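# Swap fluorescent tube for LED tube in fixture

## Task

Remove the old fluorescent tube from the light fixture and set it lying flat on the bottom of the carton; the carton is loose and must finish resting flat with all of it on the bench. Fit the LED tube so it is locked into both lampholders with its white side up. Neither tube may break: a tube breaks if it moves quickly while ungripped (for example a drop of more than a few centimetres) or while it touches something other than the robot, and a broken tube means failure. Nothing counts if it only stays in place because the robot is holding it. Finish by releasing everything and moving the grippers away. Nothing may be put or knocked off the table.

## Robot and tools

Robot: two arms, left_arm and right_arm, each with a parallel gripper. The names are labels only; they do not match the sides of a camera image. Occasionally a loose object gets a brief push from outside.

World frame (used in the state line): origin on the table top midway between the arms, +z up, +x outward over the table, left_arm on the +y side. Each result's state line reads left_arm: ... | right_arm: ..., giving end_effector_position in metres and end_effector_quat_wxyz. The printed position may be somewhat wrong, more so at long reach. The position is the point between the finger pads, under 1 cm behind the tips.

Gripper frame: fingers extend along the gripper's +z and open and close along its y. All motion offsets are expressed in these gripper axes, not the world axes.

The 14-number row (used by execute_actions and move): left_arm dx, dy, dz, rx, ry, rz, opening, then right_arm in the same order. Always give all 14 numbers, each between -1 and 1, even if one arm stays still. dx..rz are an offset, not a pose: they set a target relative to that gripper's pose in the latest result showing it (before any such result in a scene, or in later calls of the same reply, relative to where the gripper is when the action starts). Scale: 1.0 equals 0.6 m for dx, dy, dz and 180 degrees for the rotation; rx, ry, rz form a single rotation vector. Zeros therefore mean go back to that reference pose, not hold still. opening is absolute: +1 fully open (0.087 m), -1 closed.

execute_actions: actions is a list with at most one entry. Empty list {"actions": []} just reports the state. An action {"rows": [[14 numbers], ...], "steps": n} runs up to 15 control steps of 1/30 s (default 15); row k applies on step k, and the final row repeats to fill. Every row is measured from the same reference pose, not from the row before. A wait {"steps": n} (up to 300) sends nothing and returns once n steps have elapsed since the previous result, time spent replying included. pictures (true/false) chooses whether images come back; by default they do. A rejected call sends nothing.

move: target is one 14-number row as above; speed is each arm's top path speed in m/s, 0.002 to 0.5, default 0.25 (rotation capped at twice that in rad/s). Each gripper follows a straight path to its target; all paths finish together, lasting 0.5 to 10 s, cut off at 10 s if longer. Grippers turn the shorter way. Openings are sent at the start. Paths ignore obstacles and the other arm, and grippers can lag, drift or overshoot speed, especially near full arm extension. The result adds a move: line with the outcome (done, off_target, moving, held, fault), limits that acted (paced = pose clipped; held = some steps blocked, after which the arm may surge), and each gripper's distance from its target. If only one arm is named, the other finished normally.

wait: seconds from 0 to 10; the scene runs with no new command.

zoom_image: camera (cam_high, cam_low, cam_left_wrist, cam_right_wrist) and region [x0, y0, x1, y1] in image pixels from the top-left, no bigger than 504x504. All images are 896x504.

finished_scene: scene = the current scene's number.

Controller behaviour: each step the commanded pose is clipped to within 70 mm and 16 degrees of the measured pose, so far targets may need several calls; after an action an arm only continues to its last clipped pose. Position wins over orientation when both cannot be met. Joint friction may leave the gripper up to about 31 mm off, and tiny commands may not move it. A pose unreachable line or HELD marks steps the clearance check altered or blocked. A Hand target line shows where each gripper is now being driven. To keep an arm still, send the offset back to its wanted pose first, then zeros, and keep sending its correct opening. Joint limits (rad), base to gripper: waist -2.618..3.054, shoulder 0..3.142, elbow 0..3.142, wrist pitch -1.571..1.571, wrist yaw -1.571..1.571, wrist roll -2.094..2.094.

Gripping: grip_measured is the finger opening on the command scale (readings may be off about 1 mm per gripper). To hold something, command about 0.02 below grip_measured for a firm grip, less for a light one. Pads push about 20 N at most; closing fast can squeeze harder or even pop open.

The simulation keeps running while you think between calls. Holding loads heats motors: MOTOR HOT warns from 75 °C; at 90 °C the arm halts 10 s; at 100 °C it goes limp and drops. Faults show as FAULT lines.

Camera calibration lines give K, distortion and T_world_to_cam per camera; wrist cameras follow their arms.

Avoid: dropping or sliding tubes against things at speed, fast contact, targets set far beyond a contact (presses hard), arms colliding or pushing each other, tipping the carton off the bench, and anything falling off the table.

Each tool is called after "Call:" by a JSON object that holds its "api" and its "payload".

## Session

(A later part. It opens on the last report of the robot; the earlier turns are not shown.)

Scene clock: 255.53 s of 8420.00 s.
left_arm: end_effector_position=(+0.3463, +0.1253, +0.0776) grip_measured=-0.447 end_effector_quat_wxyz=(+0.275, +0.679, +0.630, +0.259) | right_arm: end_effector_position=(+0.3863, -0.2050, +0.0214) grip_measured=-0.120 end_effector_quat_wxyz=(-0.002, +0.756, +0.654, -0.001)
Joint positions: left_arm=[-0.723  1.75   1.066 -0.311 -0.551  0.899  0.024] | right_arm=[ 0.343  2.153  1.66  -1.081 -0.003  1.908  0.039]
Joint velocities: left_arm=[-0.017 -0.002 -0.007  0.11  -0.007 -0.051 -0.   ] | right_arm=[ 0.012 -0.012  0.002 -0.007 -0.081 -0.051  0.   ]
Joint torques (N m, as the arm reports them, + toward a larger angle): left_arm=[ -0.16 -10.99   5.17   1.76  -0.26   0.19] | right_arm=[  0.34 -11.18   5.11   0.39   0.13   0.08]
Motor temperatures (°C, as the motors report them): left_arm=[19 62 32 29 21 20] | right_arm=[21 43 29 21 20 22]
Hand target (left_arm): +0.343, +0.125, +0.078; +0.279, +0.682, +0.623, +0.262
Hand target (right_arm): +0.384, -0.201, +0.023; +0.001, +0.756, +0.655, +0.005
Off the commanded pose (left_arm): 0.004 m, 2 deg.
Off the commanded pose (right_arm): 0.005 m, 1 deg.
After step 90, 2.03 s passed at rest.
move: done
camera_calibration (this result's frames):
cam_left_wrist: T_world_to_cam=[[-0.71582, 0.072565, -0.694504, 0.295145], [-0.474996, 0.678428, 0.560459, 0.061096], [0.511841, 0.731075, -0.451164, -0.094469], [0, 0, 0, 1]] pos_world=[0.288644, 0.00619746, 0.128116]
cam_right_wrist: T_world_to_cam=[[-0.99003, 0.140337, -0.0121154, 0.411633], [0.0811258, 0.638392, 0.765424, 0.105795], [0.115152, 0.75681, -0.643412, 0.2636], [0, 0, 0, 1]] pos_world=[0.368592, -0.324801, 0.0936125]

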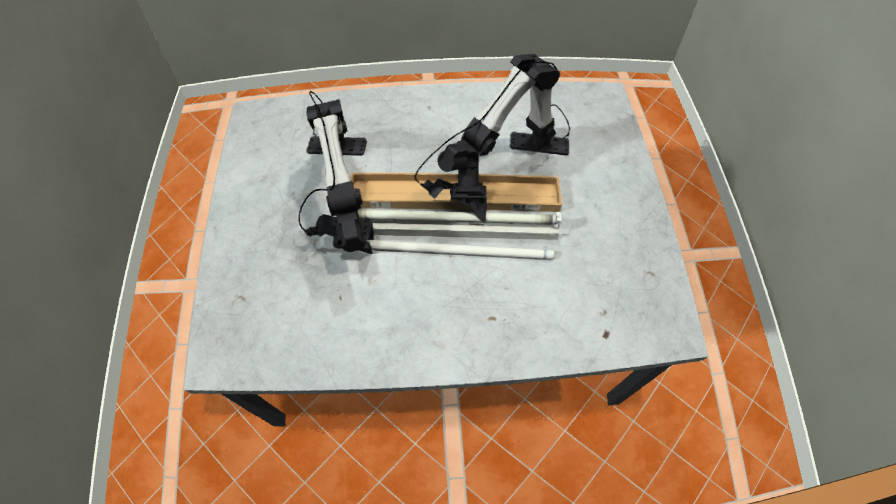

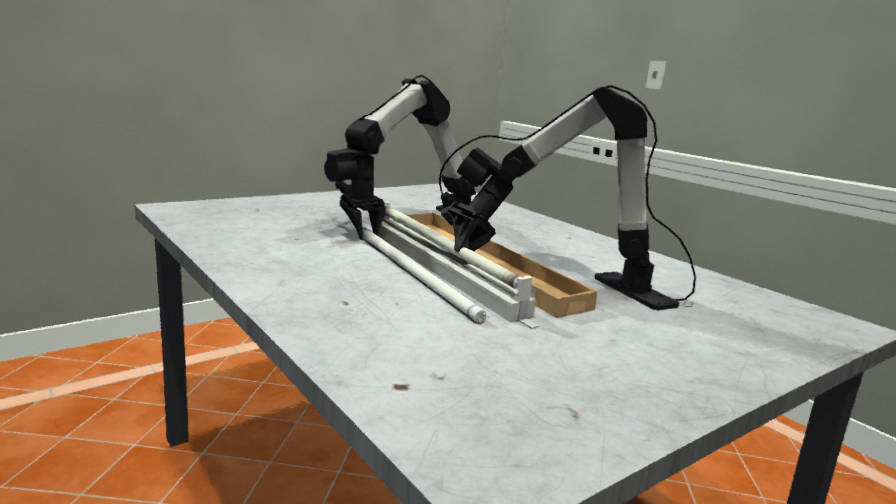

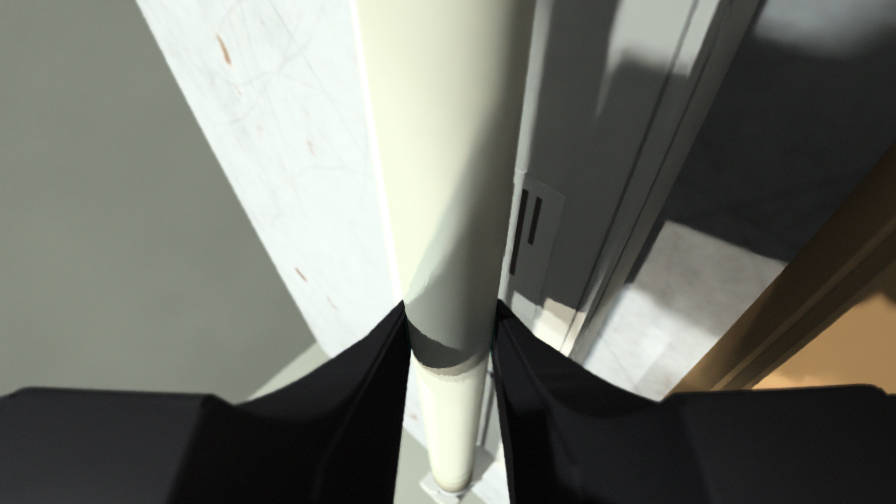

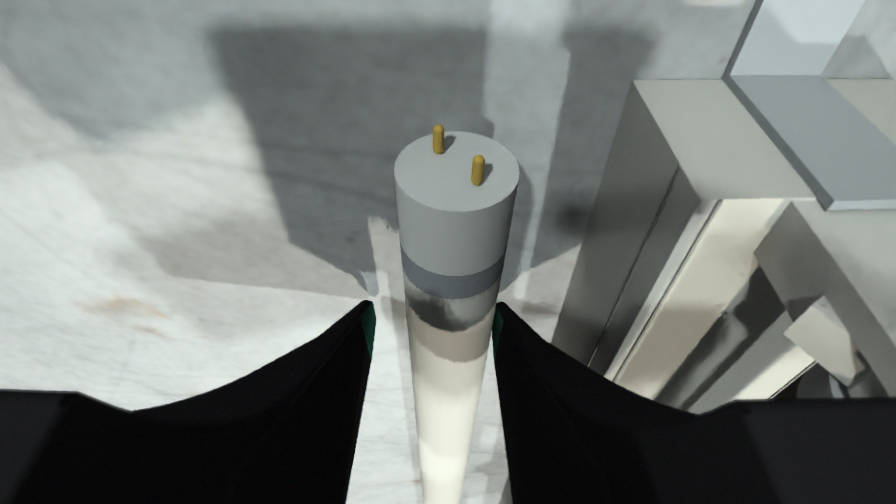

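Call:
{"api": "execute_actions", "payload": {"actions": [{"rows": [[0,0,0,0,0,0,-0.44,0,0,0,0,0,0,-0.14],[0,0,0,0,0,0,-0.40,0,0,0,0,0,0,-0.16],[0,0,0,0,0,0,-0.35,0,0,0,0,0,0,-0.18],[0,0,0,0,0,0,-0.3,0,0,0,0,0,0,-0.20],[0,0,0,0,0,0,-0.25,0,0,0,0,0,0,-0.22],[0,0,0,0,0,0,-0.2,0,0,0,0,0,0,-0.24],[0,0,0,0,0,0,-0.18,0,0,0,0,0,0,-0.26],[0,0,0,0,0,0,-0.18,0,0,0,0,0,0,-0.28],[0,0,0,0,0,0,-0.18,0,0,0,0,0,0,-0.30],[0,0,0,0,0,0,-0.18,0,0,0,0,0,0,-0.32],[0,0,0,0,0,0,-0.18,0,0,0,0,0,0,-0.34],[0,0,0,0,0,0,-0.18,0,0,0,0,0,0,-0.36]], "steps": 12}], "pictures": false}}

Call:
{"api": "move", "payload": {"target": [-0.095, 0.0, 0.0, 0.272, 0.0, 0.0, -0.18, 0.0, 0.006, 0.0, 0.0, 0.0, 0.0, -0.36], "speed": 0.13}}

Scene clock: 288.90 s of 8420.00 s.
left_arm: end_effector_position=(+0.3463, +0.1255, +0.0775) grip_measured=-0.180 end_effector_quat_wxyz=(+0.275, +0.678, +0.630, +0.260) | right_arm: end_effector_position=(+0.3864, -0.2050, +0.0214) grip_measured=-0.349 end_effector_quat_wxyz=(-0.002, +0.757, +0.654, -0.001)
Joint positions: left_arm=[-0.723  1.75   1.065 -0.31  -0.552  0.899  0.036] | right_arm=[ 0.343  2.153  1.66  -1.08  -0.003  1.908  0.028]
Joint velocities: left_arm=[-0.017 -0.007 -0.002  0.051 -0.037 -0.051  0.001] | right_arm=[ 0.012 -0.012 -0.012  0.007  0.037 -0.007 -0.018]
Joint torques (N m, as the arm reports them, + toward a larger angle): left_arm=[ 0.41 -9.79  7.16  1.51 -0.21  0.04] | right_arm=[-0.31 -9.96  7.71  0.23  0.17 -0.08]
Motor temperatures (°C, as the motors report them): left_arm=[19 56 32 31 22 20] | right_arm=[21 46 28 21 20 22]
Hand target (left_arm): +0.346, +0.125, +0.077; +0.275, +0.678, +0.630, +0.259
Hand target (right_arm): +0.386, -0.205, +0.021; -0.002, +0.757, +0.654, -0.001
Off the commanded pose (left_arm): 0.000 m, 0 deg.
Off the commanded pose (right_arm): 0.000 m, 0 deg.
Steps of this call (steps 1 to 90: nothing new was sent; then 29.97 s passed at rest; steps 91 to 102: all 12 steps of this action). Readings (end_effector_position):
91: left_arm (+0.3463, +0.1255, +0.0775) | right_arm (+0.3864, -0.2050, +0.0214)
92: left_arm (+0.3463, +0.1255, +0.0775) | right_arm (+0.3864, -0.2050, +0.0214)
94: left_arm (+0.3463, +0.1255, +0.0775) | right_arm (+0.3864, -0.2050, +0.0214)
98: left_arm (+0.3463, +0.1255, +0.0775) | right_arm (+0.3864, -0.2050, +0.0214)
102: the state above

Scene clock: 293.03 s of 8420.00 s.
left_arm: end_effector_position=(+0.3407, +0.0686, +0.0755) grip_measured=-0.180 end_effector_quat_wxyz=(-0.024, +0.736, +0.676, -0.021) | right_arm: end_effector_position=(+0.3864, -0.2050, +0.0214) grip_measured=-0.360 end_effector_quat_wxyz=(-0.002, +0.757, +0.654, -0.001)
Joint positions: left_arm=[-0.594  2.456  2.39  -1.555  0.04   0.874  0.036] | right_arm=[ 0.343  2.153  1.66  -1.08  -0.003  1.908  0.028]
Joint velocities: left_arm=[-0.002  0.002 -0.002 -0.022  0.022  0.022 -0.   ] | right_arm=[ 0.007  0.007 -0.002  0.037  0.007 -0.007 -0.001]
Joint torques (N m, as the arm reports them, + toward a larger angle): left_arm=[  1.03 -14.48   8.41   0.17   0.18   0.18] | right_arm=[-0.54 -9.17  9.85  0.18  0.12 -0.08]
Motor temperatures (°C, as the motors report them): left_arm=[19 56 32 30 22 20] | right_arm=[21 46 28 21 20 22]
Hand target (left_arm): +0.343, +0.070, +0.074; -0.025, +0.736, +0.676, -0.027
Hand target (right_arm): +0.390, -0.205, +0.021; -0.002, +0.757, +0.654, -0.000
Off the commanded pose (left_arm): 0.002 m, 1 deg.
Off the commanded pose (right_arm): 0.004 m, 0 deg.
joint sent to its limit (left arm) — the command would take joint 4 (wrist pitch) past its lower limit, so that joint was sent only as far as its limit.
move: done
camera_calibration (this result's frames):
cam_left_wrist: T_world_to_cam=[[-0.992317, 0.101918, 0.0701399, 0.328267], [0.119254, 0.636968, 0.761611, -0.116751], [0.0329451, 0.764124, -0.644228, 0.124337], [0, 0, 0, 1]] pos_world=[0.335571, -0.0540986, 0.145995]
cam_right_wrist: T_world_to_cam=[[-0.989971, 0.140716, -0.0124752, 0.411801], [0.0810833, 0.638306, 0.7655, 0.105769], [0.115681, 0.756812, -0.643314, 0.263372], [0, 0, 0, 1]] pos_world=[0.368628, -0.324784, 0.0936022]

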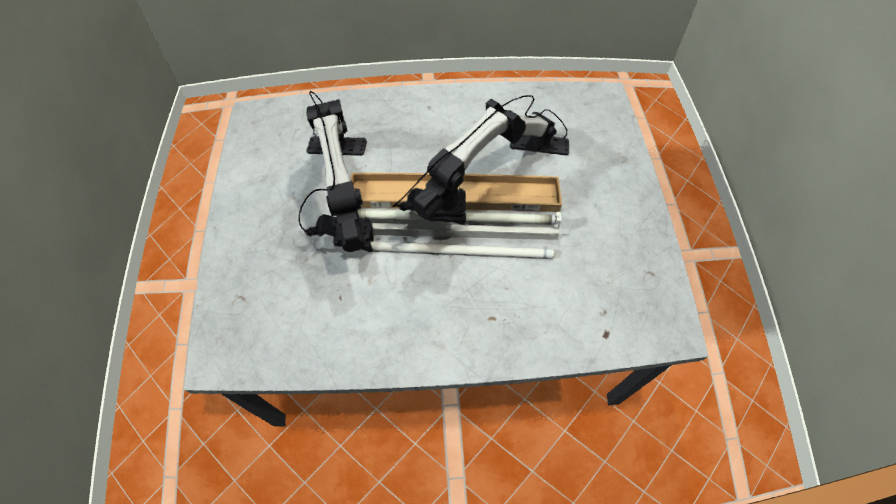

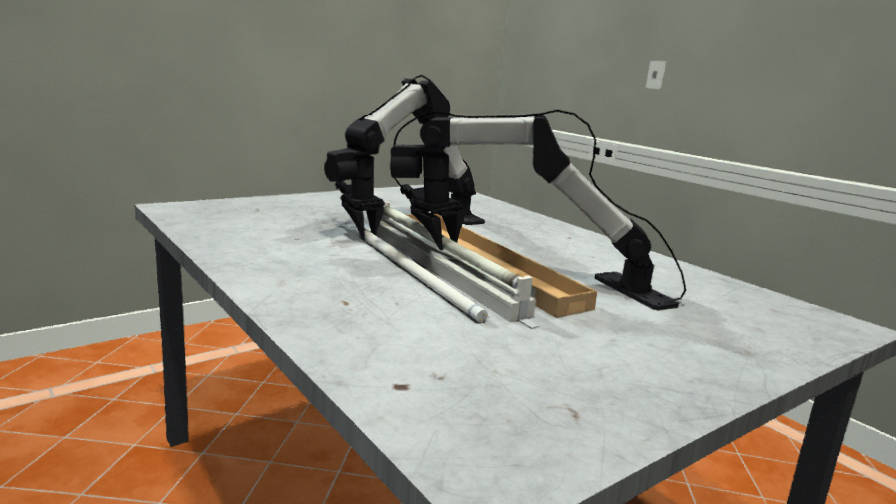

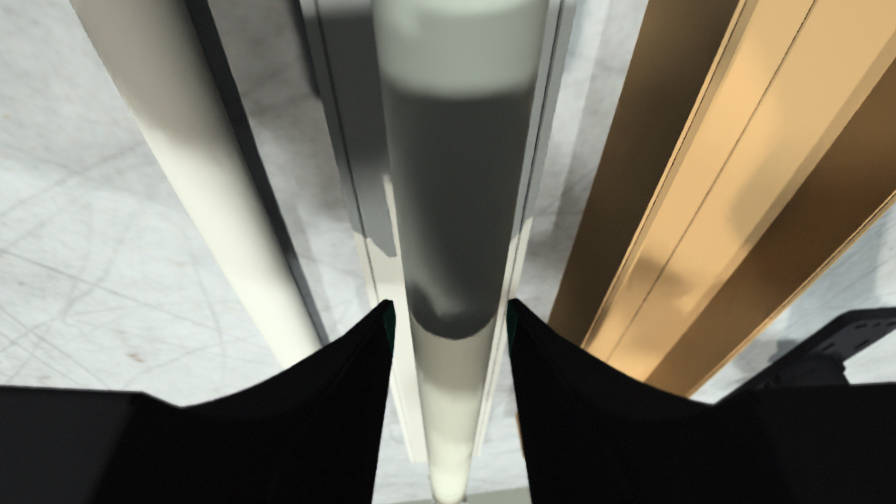

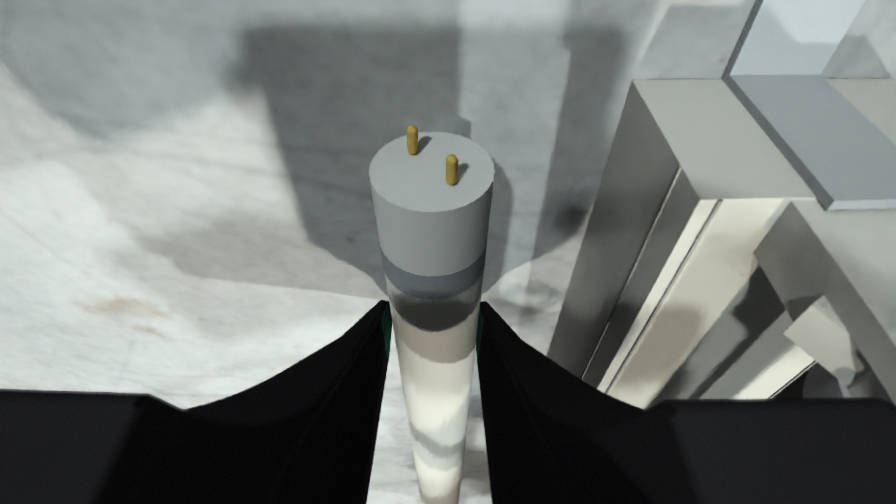

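Call:
{"api": "execute_actions", "payload": {"actions": [{"rows": [[0,0,0,0,0,0,-0.25,0,0,0,0,0,0,-0.34],[0,0,0,0,0,0,-0.3,0,0,0,0,0,0,-0.32],[0,0,0,0,0,0,-0.34,0,0,0,0,0,0,-0.31],[0,0,0,0,0,0,-0.38,0,0,0,0,0,0,-0.31],[0,0,0,0,0,0,-0.41,0,0,0,0,0,0,-0.31],[0,0,0,0,0,0,-0.43,0,0,0,0,0,0,-0.31],[0,0,0,0,0,0,-0.445,0,0,0,0,0,0,-0.31],[0,0,0,0,0,0,-0.46,0,0,0,0,0,0,-0.31],[0,0,0,0,0,0,-0.47,0,0,0,0,0,0,-0.31],[0,0,0,0,0,0,-0.48,0,0,0,0,0,0,-0.31]], "steps": 13}], "pictures": false}}

Call:
{"api": "move", "payload": {"target": [0.0, 0.0, 0.0, -0.276, 0.0, 0.0, -0.48, 0.0, 0.003, -0.004, -0.045, 0.0, 0.0, -0.31], "speed": 0.1}}

Scene clock: 333.10 s of 8420.00 s.
left_arm: end_effector_position=(+0.3403, +0.0689, +0.0755) grip_measured=-0.447 end_effector_quat_wxyz=(-0.025, +0.736, +0.676, -0.022) | right_arm: end_effector_position=(+0.3864, -0.2050, +0.0214) grip_measured=-0.310 end_effector_quat_wxyz=(-0.002, +0.757, +0.654, -0.001)
Joint positions: left_arm=[-0.594  2.456  2.39  -1.557  0.041  0.874  0.024] | right_arm=[ 0.343  2.153  1.66  -1.08  -0.003  1.908  0.03 ]
Joint velocities: left_arm=[ 0.007 -0.002 -0.002 -0.081  0.007  0.007 -0.   ] | right_arm=[-0.007 -0.017 -0.002  0.066 -0.051 -0.007 -0.   ]
Joint torques (N m, as the arm reports them, + toward a larger angle): left_arm=[  0.4  -15.86   6.55   0.27   0.07   0.1 ] | right_arm=[-0.44 -9.91  7.75  0.22  0.12 -0.07]
Motor temperatures (°C, as the motors report them): left_arm=[19 60 35 28 22 20] | right_arm=[21 44 31 20 20 22]
Hand target (left_arm): +0.341, +0.069, +0.075; -0.024, +0.736, +0.676, -0.021
Hand target (right_arm): +0.386, -0.205, +0.021; -0.002, +0.757, +0.654, -0.001
Off the commanded pose (left_arm): 0.000 m, 0 deg.
Off the commanded pose (right_arm): 0.000 m, 0 deg.
Steps of this call (steps 1 to 90: nothing new was sent; then 36.63 s passed at rest; steps 91 to 103: all 13 steps of this action). Readings (end_effector_position):
91: left_arm (+0.3404, +0.0688, +0.0755) | right_arm (+0.3864, -0.2050, +0.0214)
92: left_arm (+0.3404, +0.0688, +0.0755) | right_arm (+0.3864, -0.2050, +0.0214)
94: left_arm (+0.3404, +0.0688, +0.0755) | right_arm (+0.3864, -0.2050, +0.0214)
98: left_arm (+0.3403, +0.0689, +0.0755) | right_arm (+0.3864, -0.2050, +0.0214)
103: the state above

Scene clock: 338.00 s of 8420.00 s.
left_arm: end_effector_position=(+0.3408, +0.0686, +0.0787) grip_measured=-0.447 end_effector_quat_wxyz=(+0.275, +0.674, +0.634, +0.261) | right_arm: end_effector_position=(+0.3904, -0.2073, +0.0230) grip_measured=-0.310 end_effector_quat_wxyz=(+0.045, +0.755, +0.653, +0.041)
Joint positions: left_arm=[-0.828  1.916  1.294 -0.436 -0.613  0.78   0.024] | right_arm=[ 0.354  2.055  1.507 -0.907  0.039  1.915  0.03 ]
Joint velocities: left_arm=[ 0.002 -0.007 -0.017  0.007 -0.037 -0.022  0.   ] | right_arm=[ 0.002  0.007  0.007 -0.022 -0.022  0.037  0.   ]
Joint torques (N m, as the arm reports them, + toward a larger angle): left_arm=[ -0.37 -12.5    5.36   1.73  -0.42   0.21] | right_arm=[  0.1  -10.66   5.27   0.62   0.2    0.04]
Motor temperatures (°C, as the motors report them): left_arm=[19 61 35 28 22 20] | right_arm=[21 45 30 20 20 22]
Hand target (left_arm): +0.339, +0.068, +0.079; +0.281, +0.676, +0.626, +0.267
Hand target (right_arm): +0.388, -0.205, +0.024; +0.051, +0.754, +0.653, +0.046
Off the commanded pose (left_arm): 0.003 m, 2 deg.
Off the commanded pose (right_arm): 0.003 m, 1 deg.
move: done
camera_calibration (this result's frames):
cam_left_wrist: T_world_to_cam=[[-0.714765, 0.0621593, -0.696597, 0.296594], [-0.484739, 0.673943, 0.55752, 0.1002], [0.504121, 0.736164, -0.45158, -0.0473573], [0, 0, 0, 1]] pos_world=[0.28444, -0.0511025, 0.129357]
cam_right_wrist: T_world_to_cam=[[-0.980849, 0.137612, -0.137836, 0.414784], [-0.0151343, 0.651693, 0.758332, 0.14622], [0.194182, 0.745895, -0.63713, 0.232697], [0, 0, 0, 1]] pos_world=[0.363868, -0.325937, 0.0945473]

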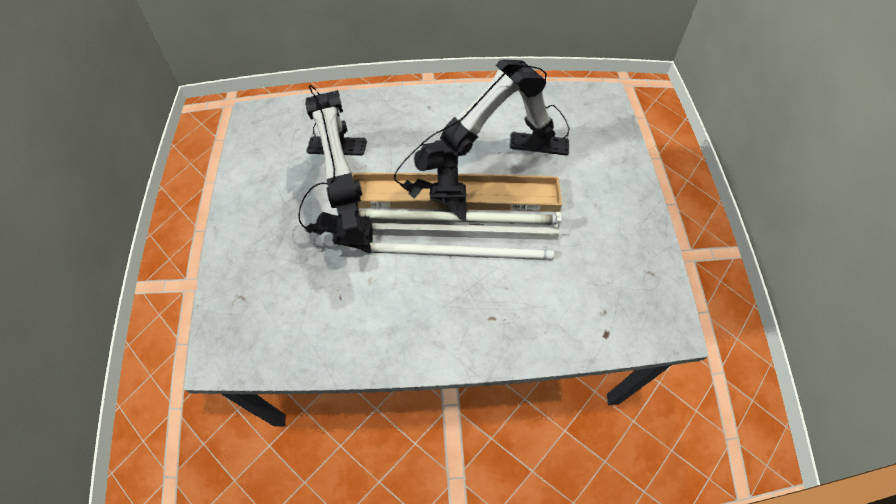

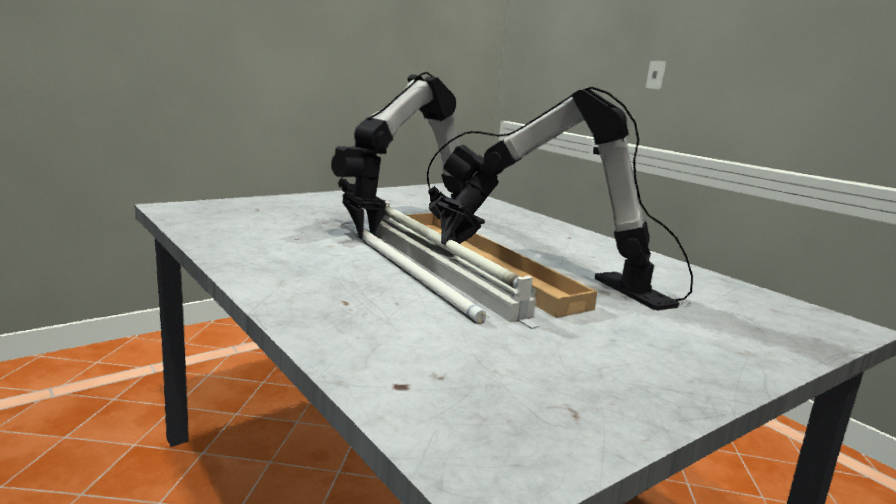

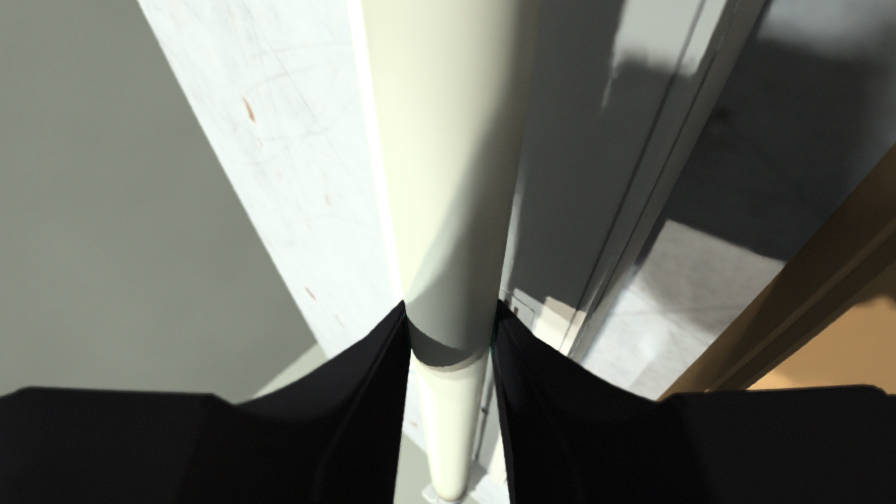

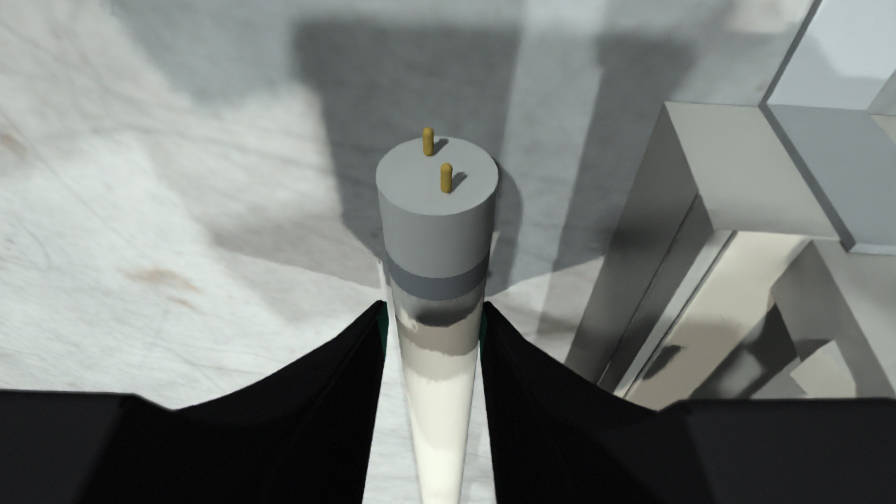

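Call:
{"api": "execute_actions", "payload": {"actions": [{"rows": [[0,0,0,0,0,0,-0.48,0,0,0,0,0,0,-0.33],[0,0,0,0,0,0,-0.48,0,0,0,0,0,0,-0.35],[0,0,0,0,0,0,-0.48,0,0,0,0,0,0,-0.37],[0,0,0,0,0,0,-0.48,0,0,0,0,0,0,-0.39],[0,0,0,0,0,0,-0.48,0,0,0,0,0,0,-0.405],[0,0,0,0,0,0,-0.48,0,0,0,0,0,0,-0.42],[0,0,0,0,0,0,-0.48,0,0,0,0,0,0,-0.43],[0,0,0,0,0,0,-0.48,0,0,0,0,0,0,-0.44],[0,0,0,0,0,0,-0.48,0,0,0,0,0,0,-0.45],[0,0,0,0,0,0,-0.48,0,0,0,0,0,0,-0.46],[0,0,0,0,0,0,-0.48,0,0,0,0,0,0,-0.47],[0,0,0,0,0,0,-0.48,0,0,0,0,0,0,-0.48]], "steps": 15}]}}

Scene clock: 362.10 s of 8420.00 s.
left_arm: end_effector_position=(+0.3408, +0.0686, +0.0787) grip_measured=-0.447 end_effector_quat_wxyz=(+0.275, +0.674, +0.634, +0.261) | right_arm: end_effector_position=(+0.3905, -0.2073, +0.0230) grip_measured=-0.430 end_effector_quat_wxyz=(+0.046, +0.755, +0.653, +0.041)
Joint positions: left_arm=[-0.829  1.916  1.294 -0.436 -0.614  0.78   0.024] | right_arm=[ 0.354  2.055  1.507 -0.906  0.039  1.915  0.025]
Joint velocities: left_arm=[-0.002 -0.007 -0.002  0.022  0.007  0.066 -0.001] | right_arm=[ 0.007 -0.012 -0.002 -0.022 -0.051 -0.037 -0.   ]
Joint torques (N m, as the arm reports them, + toward a larger angle): left_arm=[  0.42 -11.68   7.24   1.41  -0.25   0.04] | right_arm=[-0.37 -9.31  7.85  0.45  0.16 -0.07]
Motor temperatures (°C, as the motors report them): left_arm=[19 59 34 30 22 20] | right_arm=[21 46 29 21 20 22]
Hand target (left_arm): +0.341, +0.069, +0.079; +0.275, +0.674, +0.634, +0.261
Hand target (right_arm): +0.390, -0.207, +0.023; +0.045, +0.755, +0.653, +0.041
Off the commanded pose (left_arm): 0.000 m, 0 deg.
Off the commanded pose (right_arm): 0.000 m, 0 deg.
Steps of this call (steps 1 to 90: nothing new was sent; then 20.60 s passed at rest; steps 91 to 105: all 15 steps of this action). Readings (end_effector_position):
91: left_arm (+0.3408, +0.0686, +0.0787) | right_arm (+0.3905, -0.2073, +0.0230)
92: left_arm (+0.3408, +0.0686, +0.0787) | right_arm (+0.3905, -0.2073, +0.0230)
94: left_arm (+0.3408, +0.0686, +0.0787) | right_arm (+0.3905, -0.2073, +0.0230)
98: left_arm (+0.3408, +0.0686, +0.0787) | right_arm (+0.3905, -0.2073, +0.0230)
105: the state above
camera_calibration (this result's frames):
cam_left_wrist: T_world_to_cam=[[-0.714185, 0.0623955, -0.69717, 0.296417], [-0.485334, 0.673563, 0.557462, 0.100365], [0.504371, 0.736491, -0.450766, -0.0475229], [0, 0, 0, 1]] pos_world=[0.284376, -0.0510968, 0.129282]
cam_right_wrist: T_world_to_cam=[[-0.980797, 0.137623, -0.138192, 0.414865], [-0.0154177, 0.651635, 0.758376, 0.146294], [0.19442, 0.745944, -0.637, 0.232589], [0, 0, 0, 1]] pos_world=[0.363933, -0.325923, 0.0945446]

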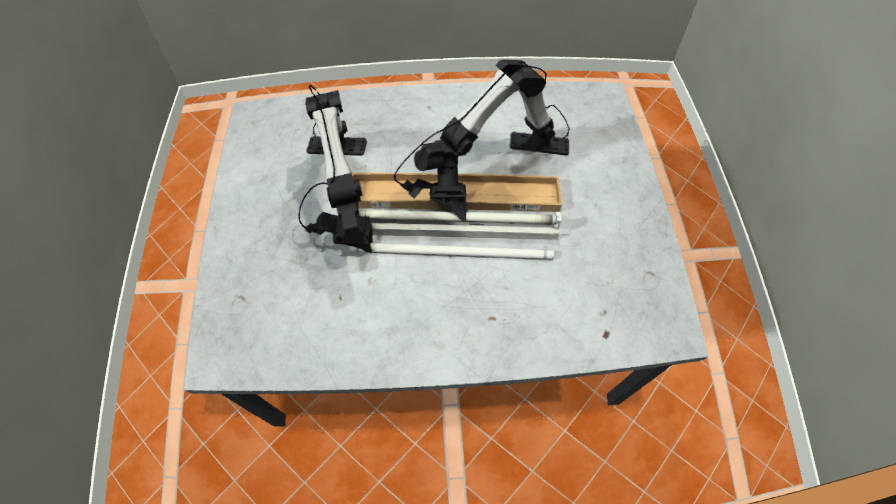

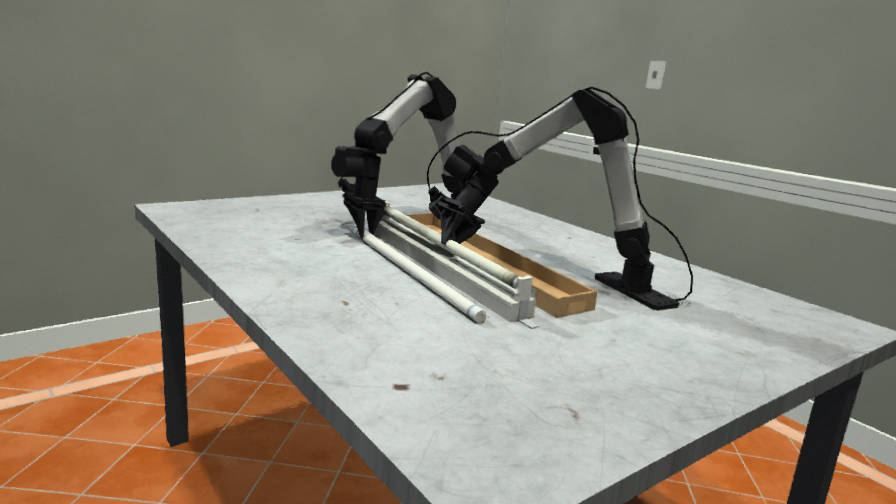

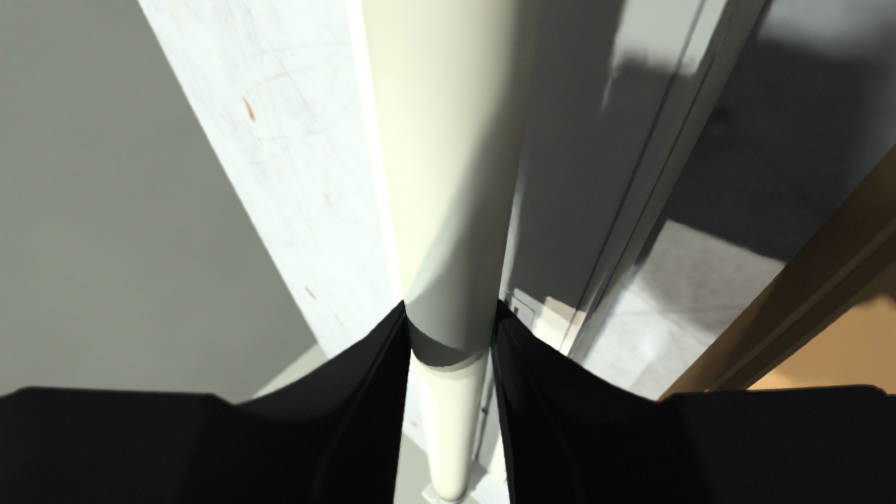

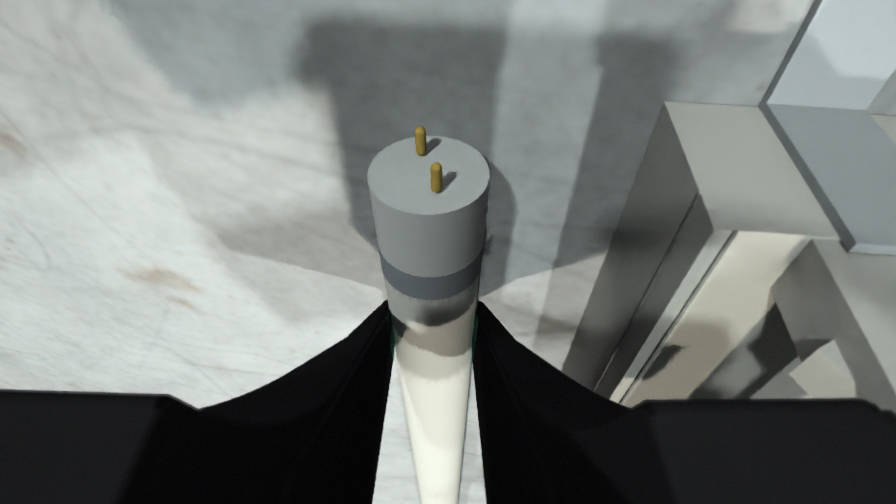

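Call:
{"api": "move", "payload": {"target": [0.0, 0.026, -0.026, 0.0, 0.0, 0.0, -0.48, 0.0, 0.0, -0.005, 0.122, 0.0, 0.0, -0.455], "speed": 0.055}}

Scene clock: 372.70 s of 8420.00 s.
left_arm: end_effector_position=(+0.3405, +0.0684, +0.0805) grip_measured=-0.447 end_effector_quat_wxyz=(+0.268, +0.678, +0.636, +0.254) | right_arm: end_effector_position=(+0.3906, -0.2064, +0.0260) grip_measured=-0.430 end_effector_quat_wxyz=(-0.086, +0.751, +0.649, -0.081)
Joint positions: left_arm=[-0.823  1.916  1.314 -0.469 -0.594  0.779  0.024] | right_arm=[ 0.313  2.416  2.098 -1.482 -0.061  1.872  0.025]
Joint velocities: left_arm=[-0.002  0.007 -0.002  0.051  0.022  0.037  0.001] | right_arm=[-0.007  0.012  0.002 -0.007 -0.051 -0.051 -0.   ]
Joint torques (N m, as the arm reports them, + toward a larger angle): left_arm=[  0.13 -14.5    9.71   0.93  -0.46   0.08] | right_arm=[ -0.91 -10.01  10.1   -0.42  -0.04  -0.18]
Motor temperatures (°C, as the motors report them): left_arm=[19 59 34 29 22 20] | right_arm=[21 46 29 20 20 22]
Hand target (left_arm): +0.341, +0.069, +0.100; +0.275, +0.674, +0.634, +0.261
Hand target (right_arm): +0.390, -0.207, +0.025; -0.097, +0.750, +0.648, -0.085
Off the commanded pose (left_arm): 0.020 m, 1 deg.
Off the commanded pose (right_arm): 0.001 m, 2 deg.
After step 90, 3.70 s passed at rest.
move: off_target (left_arm)
camera_calibration (this result's frames):
cam_left_wrist: T_world_to_cam=[[-0.728703, 0.0657951, -0.681662, 0.300921], [-0.470763, 0.674778, 0.56838, 0.0934398], [0.497368, 0.735082, -0.460739, -0.0431728], [0, 0, 0, 1]] pos_world=[0.284742, -0.0511147, 0.132126]
cam_right_wrist: T_world_to_cam=[[-0.965748, 0.138794, 0.219241, 0.400282], [0.257284, 0.621906, 0.73962, 0.0313114], [-0.0336924, 0.770694, -0.636314, 0.327933], [0, 0, 0, 1]] pos_world=[0.389565, -0.327765, 0.0977515]

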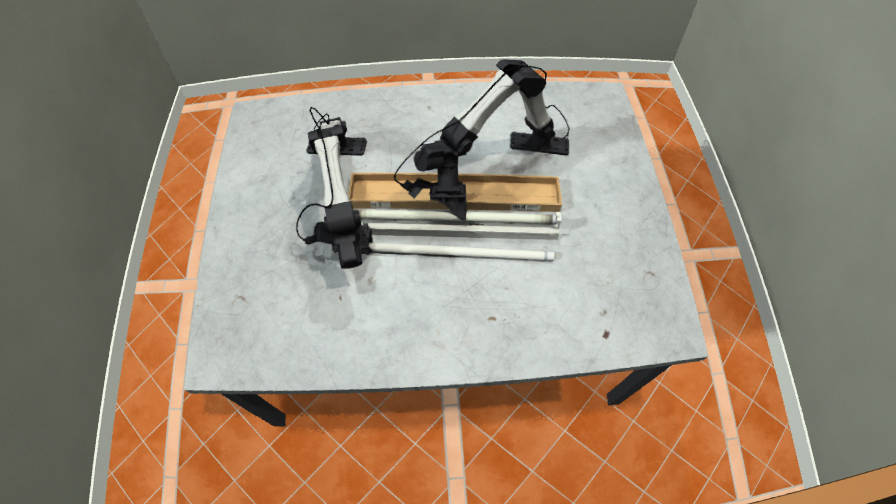

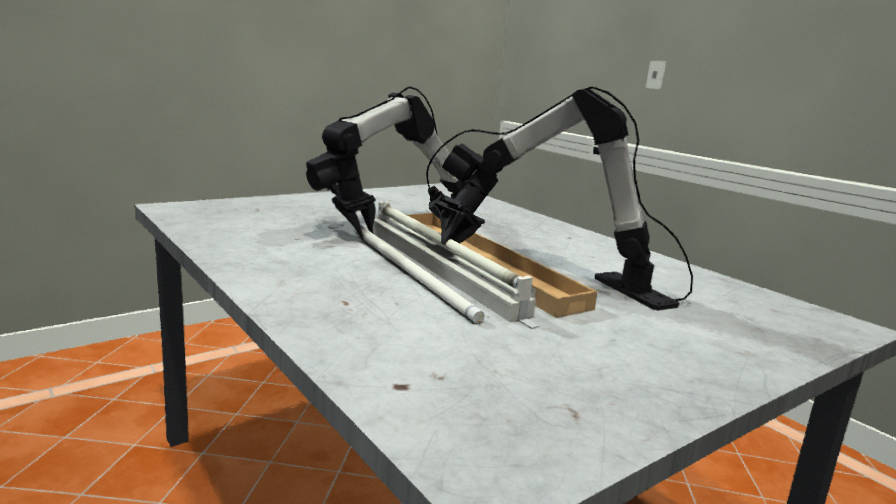

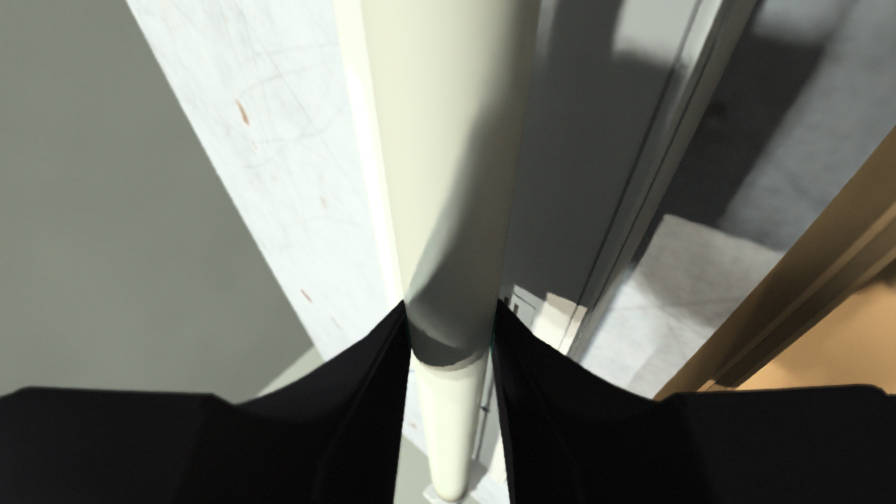

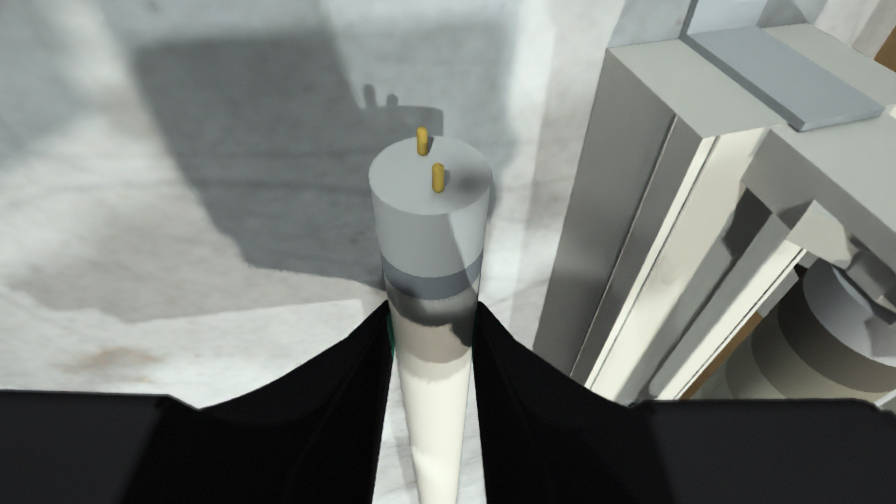

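Call:
{"api": "execute_actions", "payload": {"actions": [{"rows": [[0,-0.003,0.003,0,0,0,-0.48,0,0,0,0,0,0,-0.455]], "steps": 8}], "pictures": false}}

Call:
{"api": "zoom_image", "payload": {"camera": "cam_high", "region": [535, 200, 575, 235]}}

Call:
{"api": "zoom_image", "payload": {"camera": "cam_right_wrist", "region": [696, 120, 896, 400]}}

Call:
{"api": "zoom_image", "payload": {"camera": "cam_low", "region": [365, 190, 425, 230]}}

Scene clock: 381.13 s of 8420.00 s.
left_arm: end_effector_position=(+0.3406, +0.0682, +0.0801) grip_measured=-0.447 end_effector_quat_wxyz=(+0.268, +0.678, +0.636, +0.253) | right_arm: end_effector_position=(+0.3902, -0.2063, +0.0262) grip_measured=-0.430 end_effector_quat_wxyz=(-0.087, +0.751, +0.649, -0.082)
Joint positions: left_arm=[-0.823  1.916  1.314 -0.468 -0.593  0.778  0.024] | right_arm=[ 0.313  2.416  2.099 -1.484 -0.062  1.872  0.025]
Joint velocities: left_arm=[-0.022 -0.002 -0.007  0.066 -0.022 -0.139 -0.001] | right_arm=[ 0.002 -0.007 -0.012  0.007 -0.037  0.007 -0.001]
Joint torques (N m, as the arm reports them, + toward a larger angle): left_arm=[  0.34 -11.45   6.73   1.48  -0.26   0.05] | right_arm=[ -0.29 -11.33   7.36  -0.22   0.09  -0.05]
Motor temperatures (°C, as the motors report them): left_arm=[19 60 35 29 22 20] | right_arm=[21 46 30 20 20 22]
Hand target (left_arm): +0.340, +0.068, +0.078; +0.268, +0.678, +0.635, +0.254
Hand target (right_arm): +0.391, -0.206, +0.026; -0.086, +0.751, +0.649, -0.081
Off the commanded pose (left_arm): 0.002 m, 0 deg.
Off the commanded pose (right_arm): 0.000 m, 0 deg.
Steps of this call (steps 1 to 90: nothing new was sent; then 5.17 s passed at rest; steps 91 to 98: all 8 steps of this action). Readings (end_effector_position):
91: left_arm (+0.3406, +0.0683, +0.0801) | right_arm (+0.3902, -0.2063, +0.0262)
92: left_arm (+0.3406, +0.0682, +0.0801) | right_arm (+0.3902, -0.2063, +0.0262)
94: left_arm (+0.3406, +0.0682, +0.0801) | right_arm (+0.3902, -0.2063, +0.0262)
98: the state above

Region (535, 200, 575, 235) of cam_high's 896x504 image, scaled by 12.600, with more detail than that image has; it fills the top 441 rows of this view, and the rest is white.

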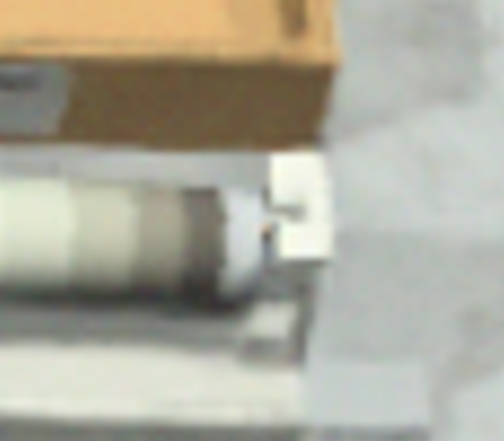

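Region (696, 120, 896, 400) of cam_right_wrist's 896x504 image, scaled by 1.800, with more detail than that image has; it fills the left 360 columns of this view, and the rest is white.

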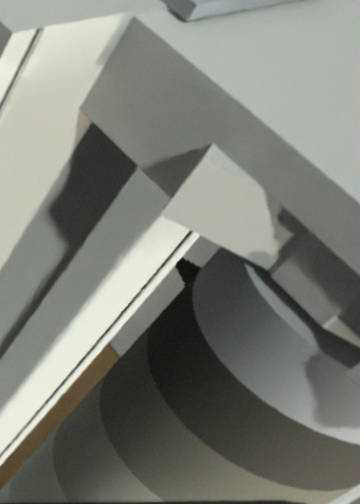

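Region (365, 190, 425, 230) of cam_low's 896x504 image, scaled by 8.400, with more detail than that image has.

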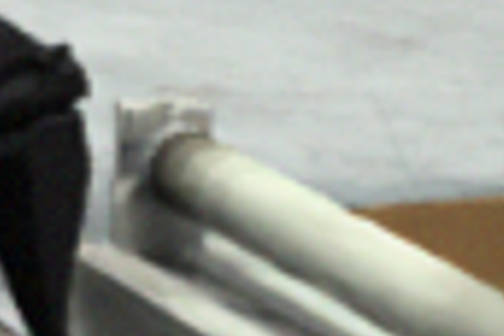

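Call:
{"api": "move", "payload": {"target": [0.0, 0.017, -0.017, -0.04, 0.0, 0.0, -0.48, 0.0, 0.0, 0.0, 0.0, 0.0, 0.0, -0.455], "speed": 0.03}}

Scene clock: 410.47 s of 8420.00 s.
left_arm: end_effector_position=(+0.3407, +0.0684, +0.0804) grip_measured=-0.448 end_effector_quat_wxyz=(+0.291, +0.667, +0.629, +0.274) | right_arm: end_effector_position=(+0.3902, -0.2063, +0.0262) grip_measured=-0.430 end_effector_quat_wxyz=(-0.087, +0.751, +0.649, -0.082)
Joint positions: left_arm=[-0.84   1.903  1.256 -0.377 -0.648  0.788  0.024] | right_arm=[ 0.313  2.416  2.099 -1.484 -0.062  1.872  0.025]
Joint velocities: left_arm=[-0.012  0.012 -0.012 -0.037 -0.051 -0.051  0.001] | right_arm=[ 0.022 -0.012 -0.002  0.037  0.081  0.066  0.   ]
Joint torques (N m, as the arm reports them, + toward a larger angle): left_arm=[ -0.64 -14.22   6.     1.77  -0.83   0.2 ] | right_arm=[ -0.36 -11.42   7.36  -0.21   0.08  -0.07]
Motor temperatures (°C, as the motors report them): left_arm=[19 57 35 30 22 20] | right_arm=[21 49 29 20 20 22]
Hand target (left_arm): +0.341, +0.069, +0.095; +0.309, +0.658, +0.621, +0.293
Hand target (right_arm): +0.390, -0.206, +0.026; -0.087, +0.751, +0.649, -0.082
Off the commanded pose (left_arm): 0.014 m, 3 deg.
Off the commanded pose (right_arm): 0.000 m, 0 deg.
After step 90, 24.00 s passed at rest.
move: off_target (left_arm)
camera_calibration (this result's frames):
cam_left_wrist: T_world_to_cam=[[-0.683517, 0.0565509, -0.727741, 0.289996], [-0.509273, 0.677293, 0.530956, 0.109506], [0.52292, 0.733536, -0.434142, -0.0540524], [0, 0, 0, 1]] pos_world=[0.28225, -0.0509177, 0.129432]
cam_right_wrist: T_world_to_cam=[[-0.965366, 0.138855, 0.220878, 0.39969], [0.258595, 0.621501, 0.739503, 0.0306212], [-0.0345925, 0.77101, -0.635883, 0.328397], [0, 0, 0, 1]] pos_world=[0.389289, -0.327727, 0.0978949]

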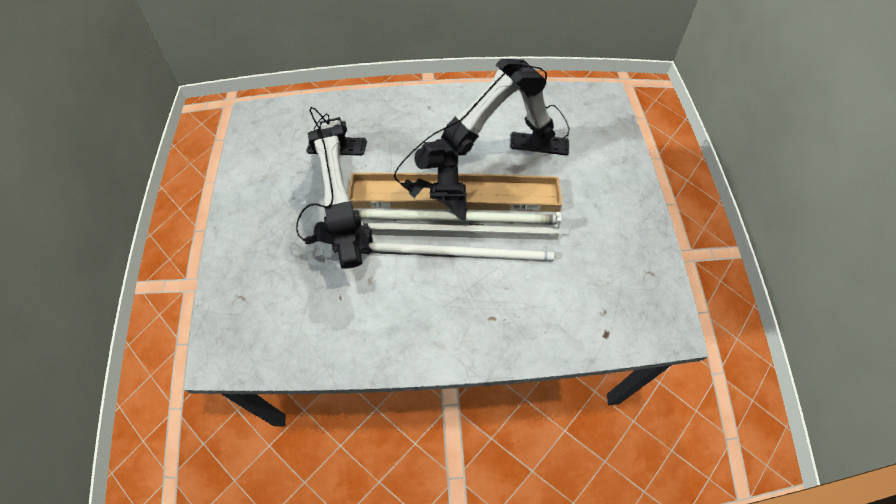

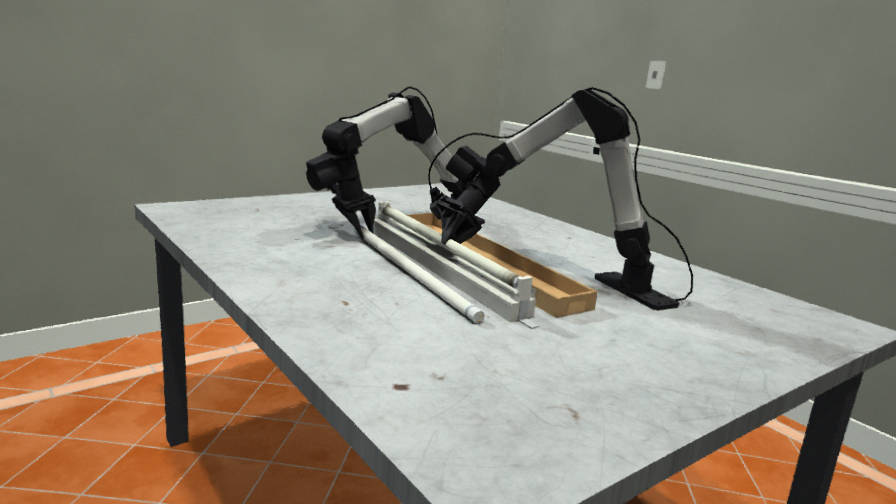

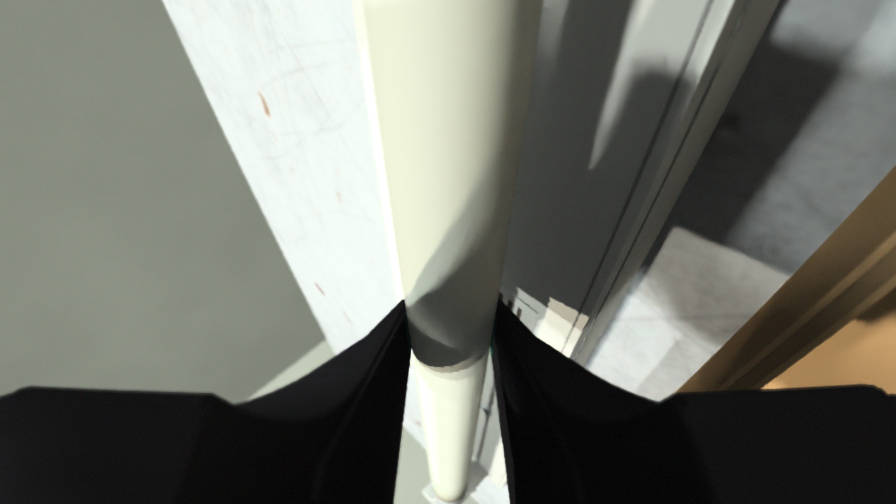

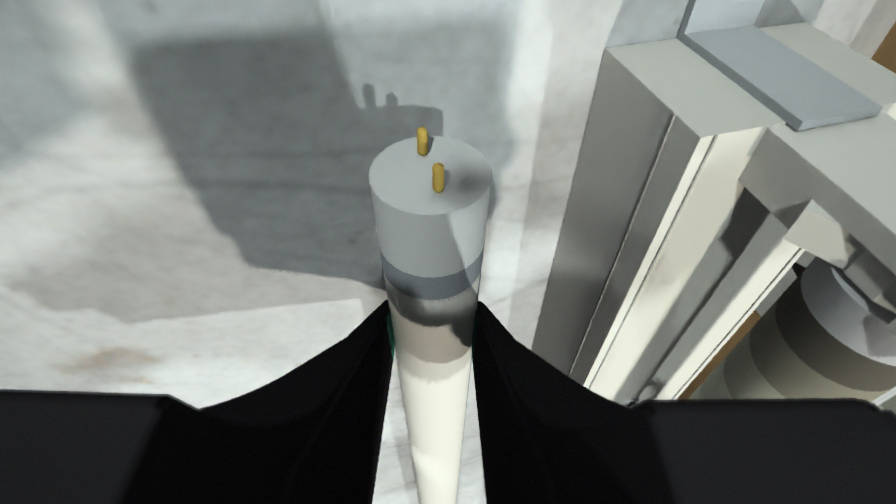

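Call:
{"api": "zoom_image", "payload": {"camera": "cam_high", "region": [540, 205, 570, 230]}}

Call:
{"api": "zoom_image", "payload": {"camera": "cam_high", "region": [335, 195, 375, 230]}}

Region (540, 205, 570, 230) of cam_high's 896x504 image, scaled by 16.800, with more detail than that image has.

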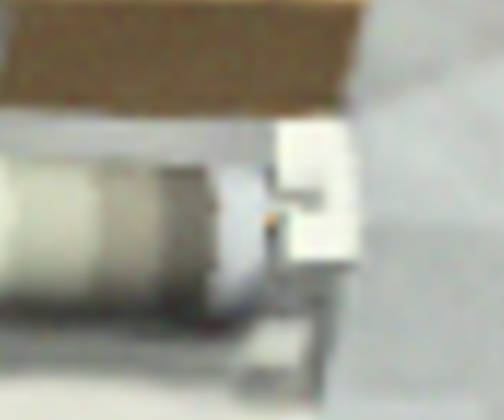

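Region (335, 195, 375, 230) of cam_high's 896x504 image, scaled by 12.600, with more detail than that image has; it fills the top 441 rows of this view, and the rest is white.

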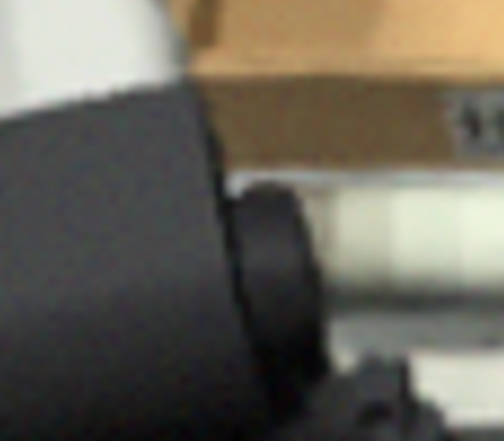

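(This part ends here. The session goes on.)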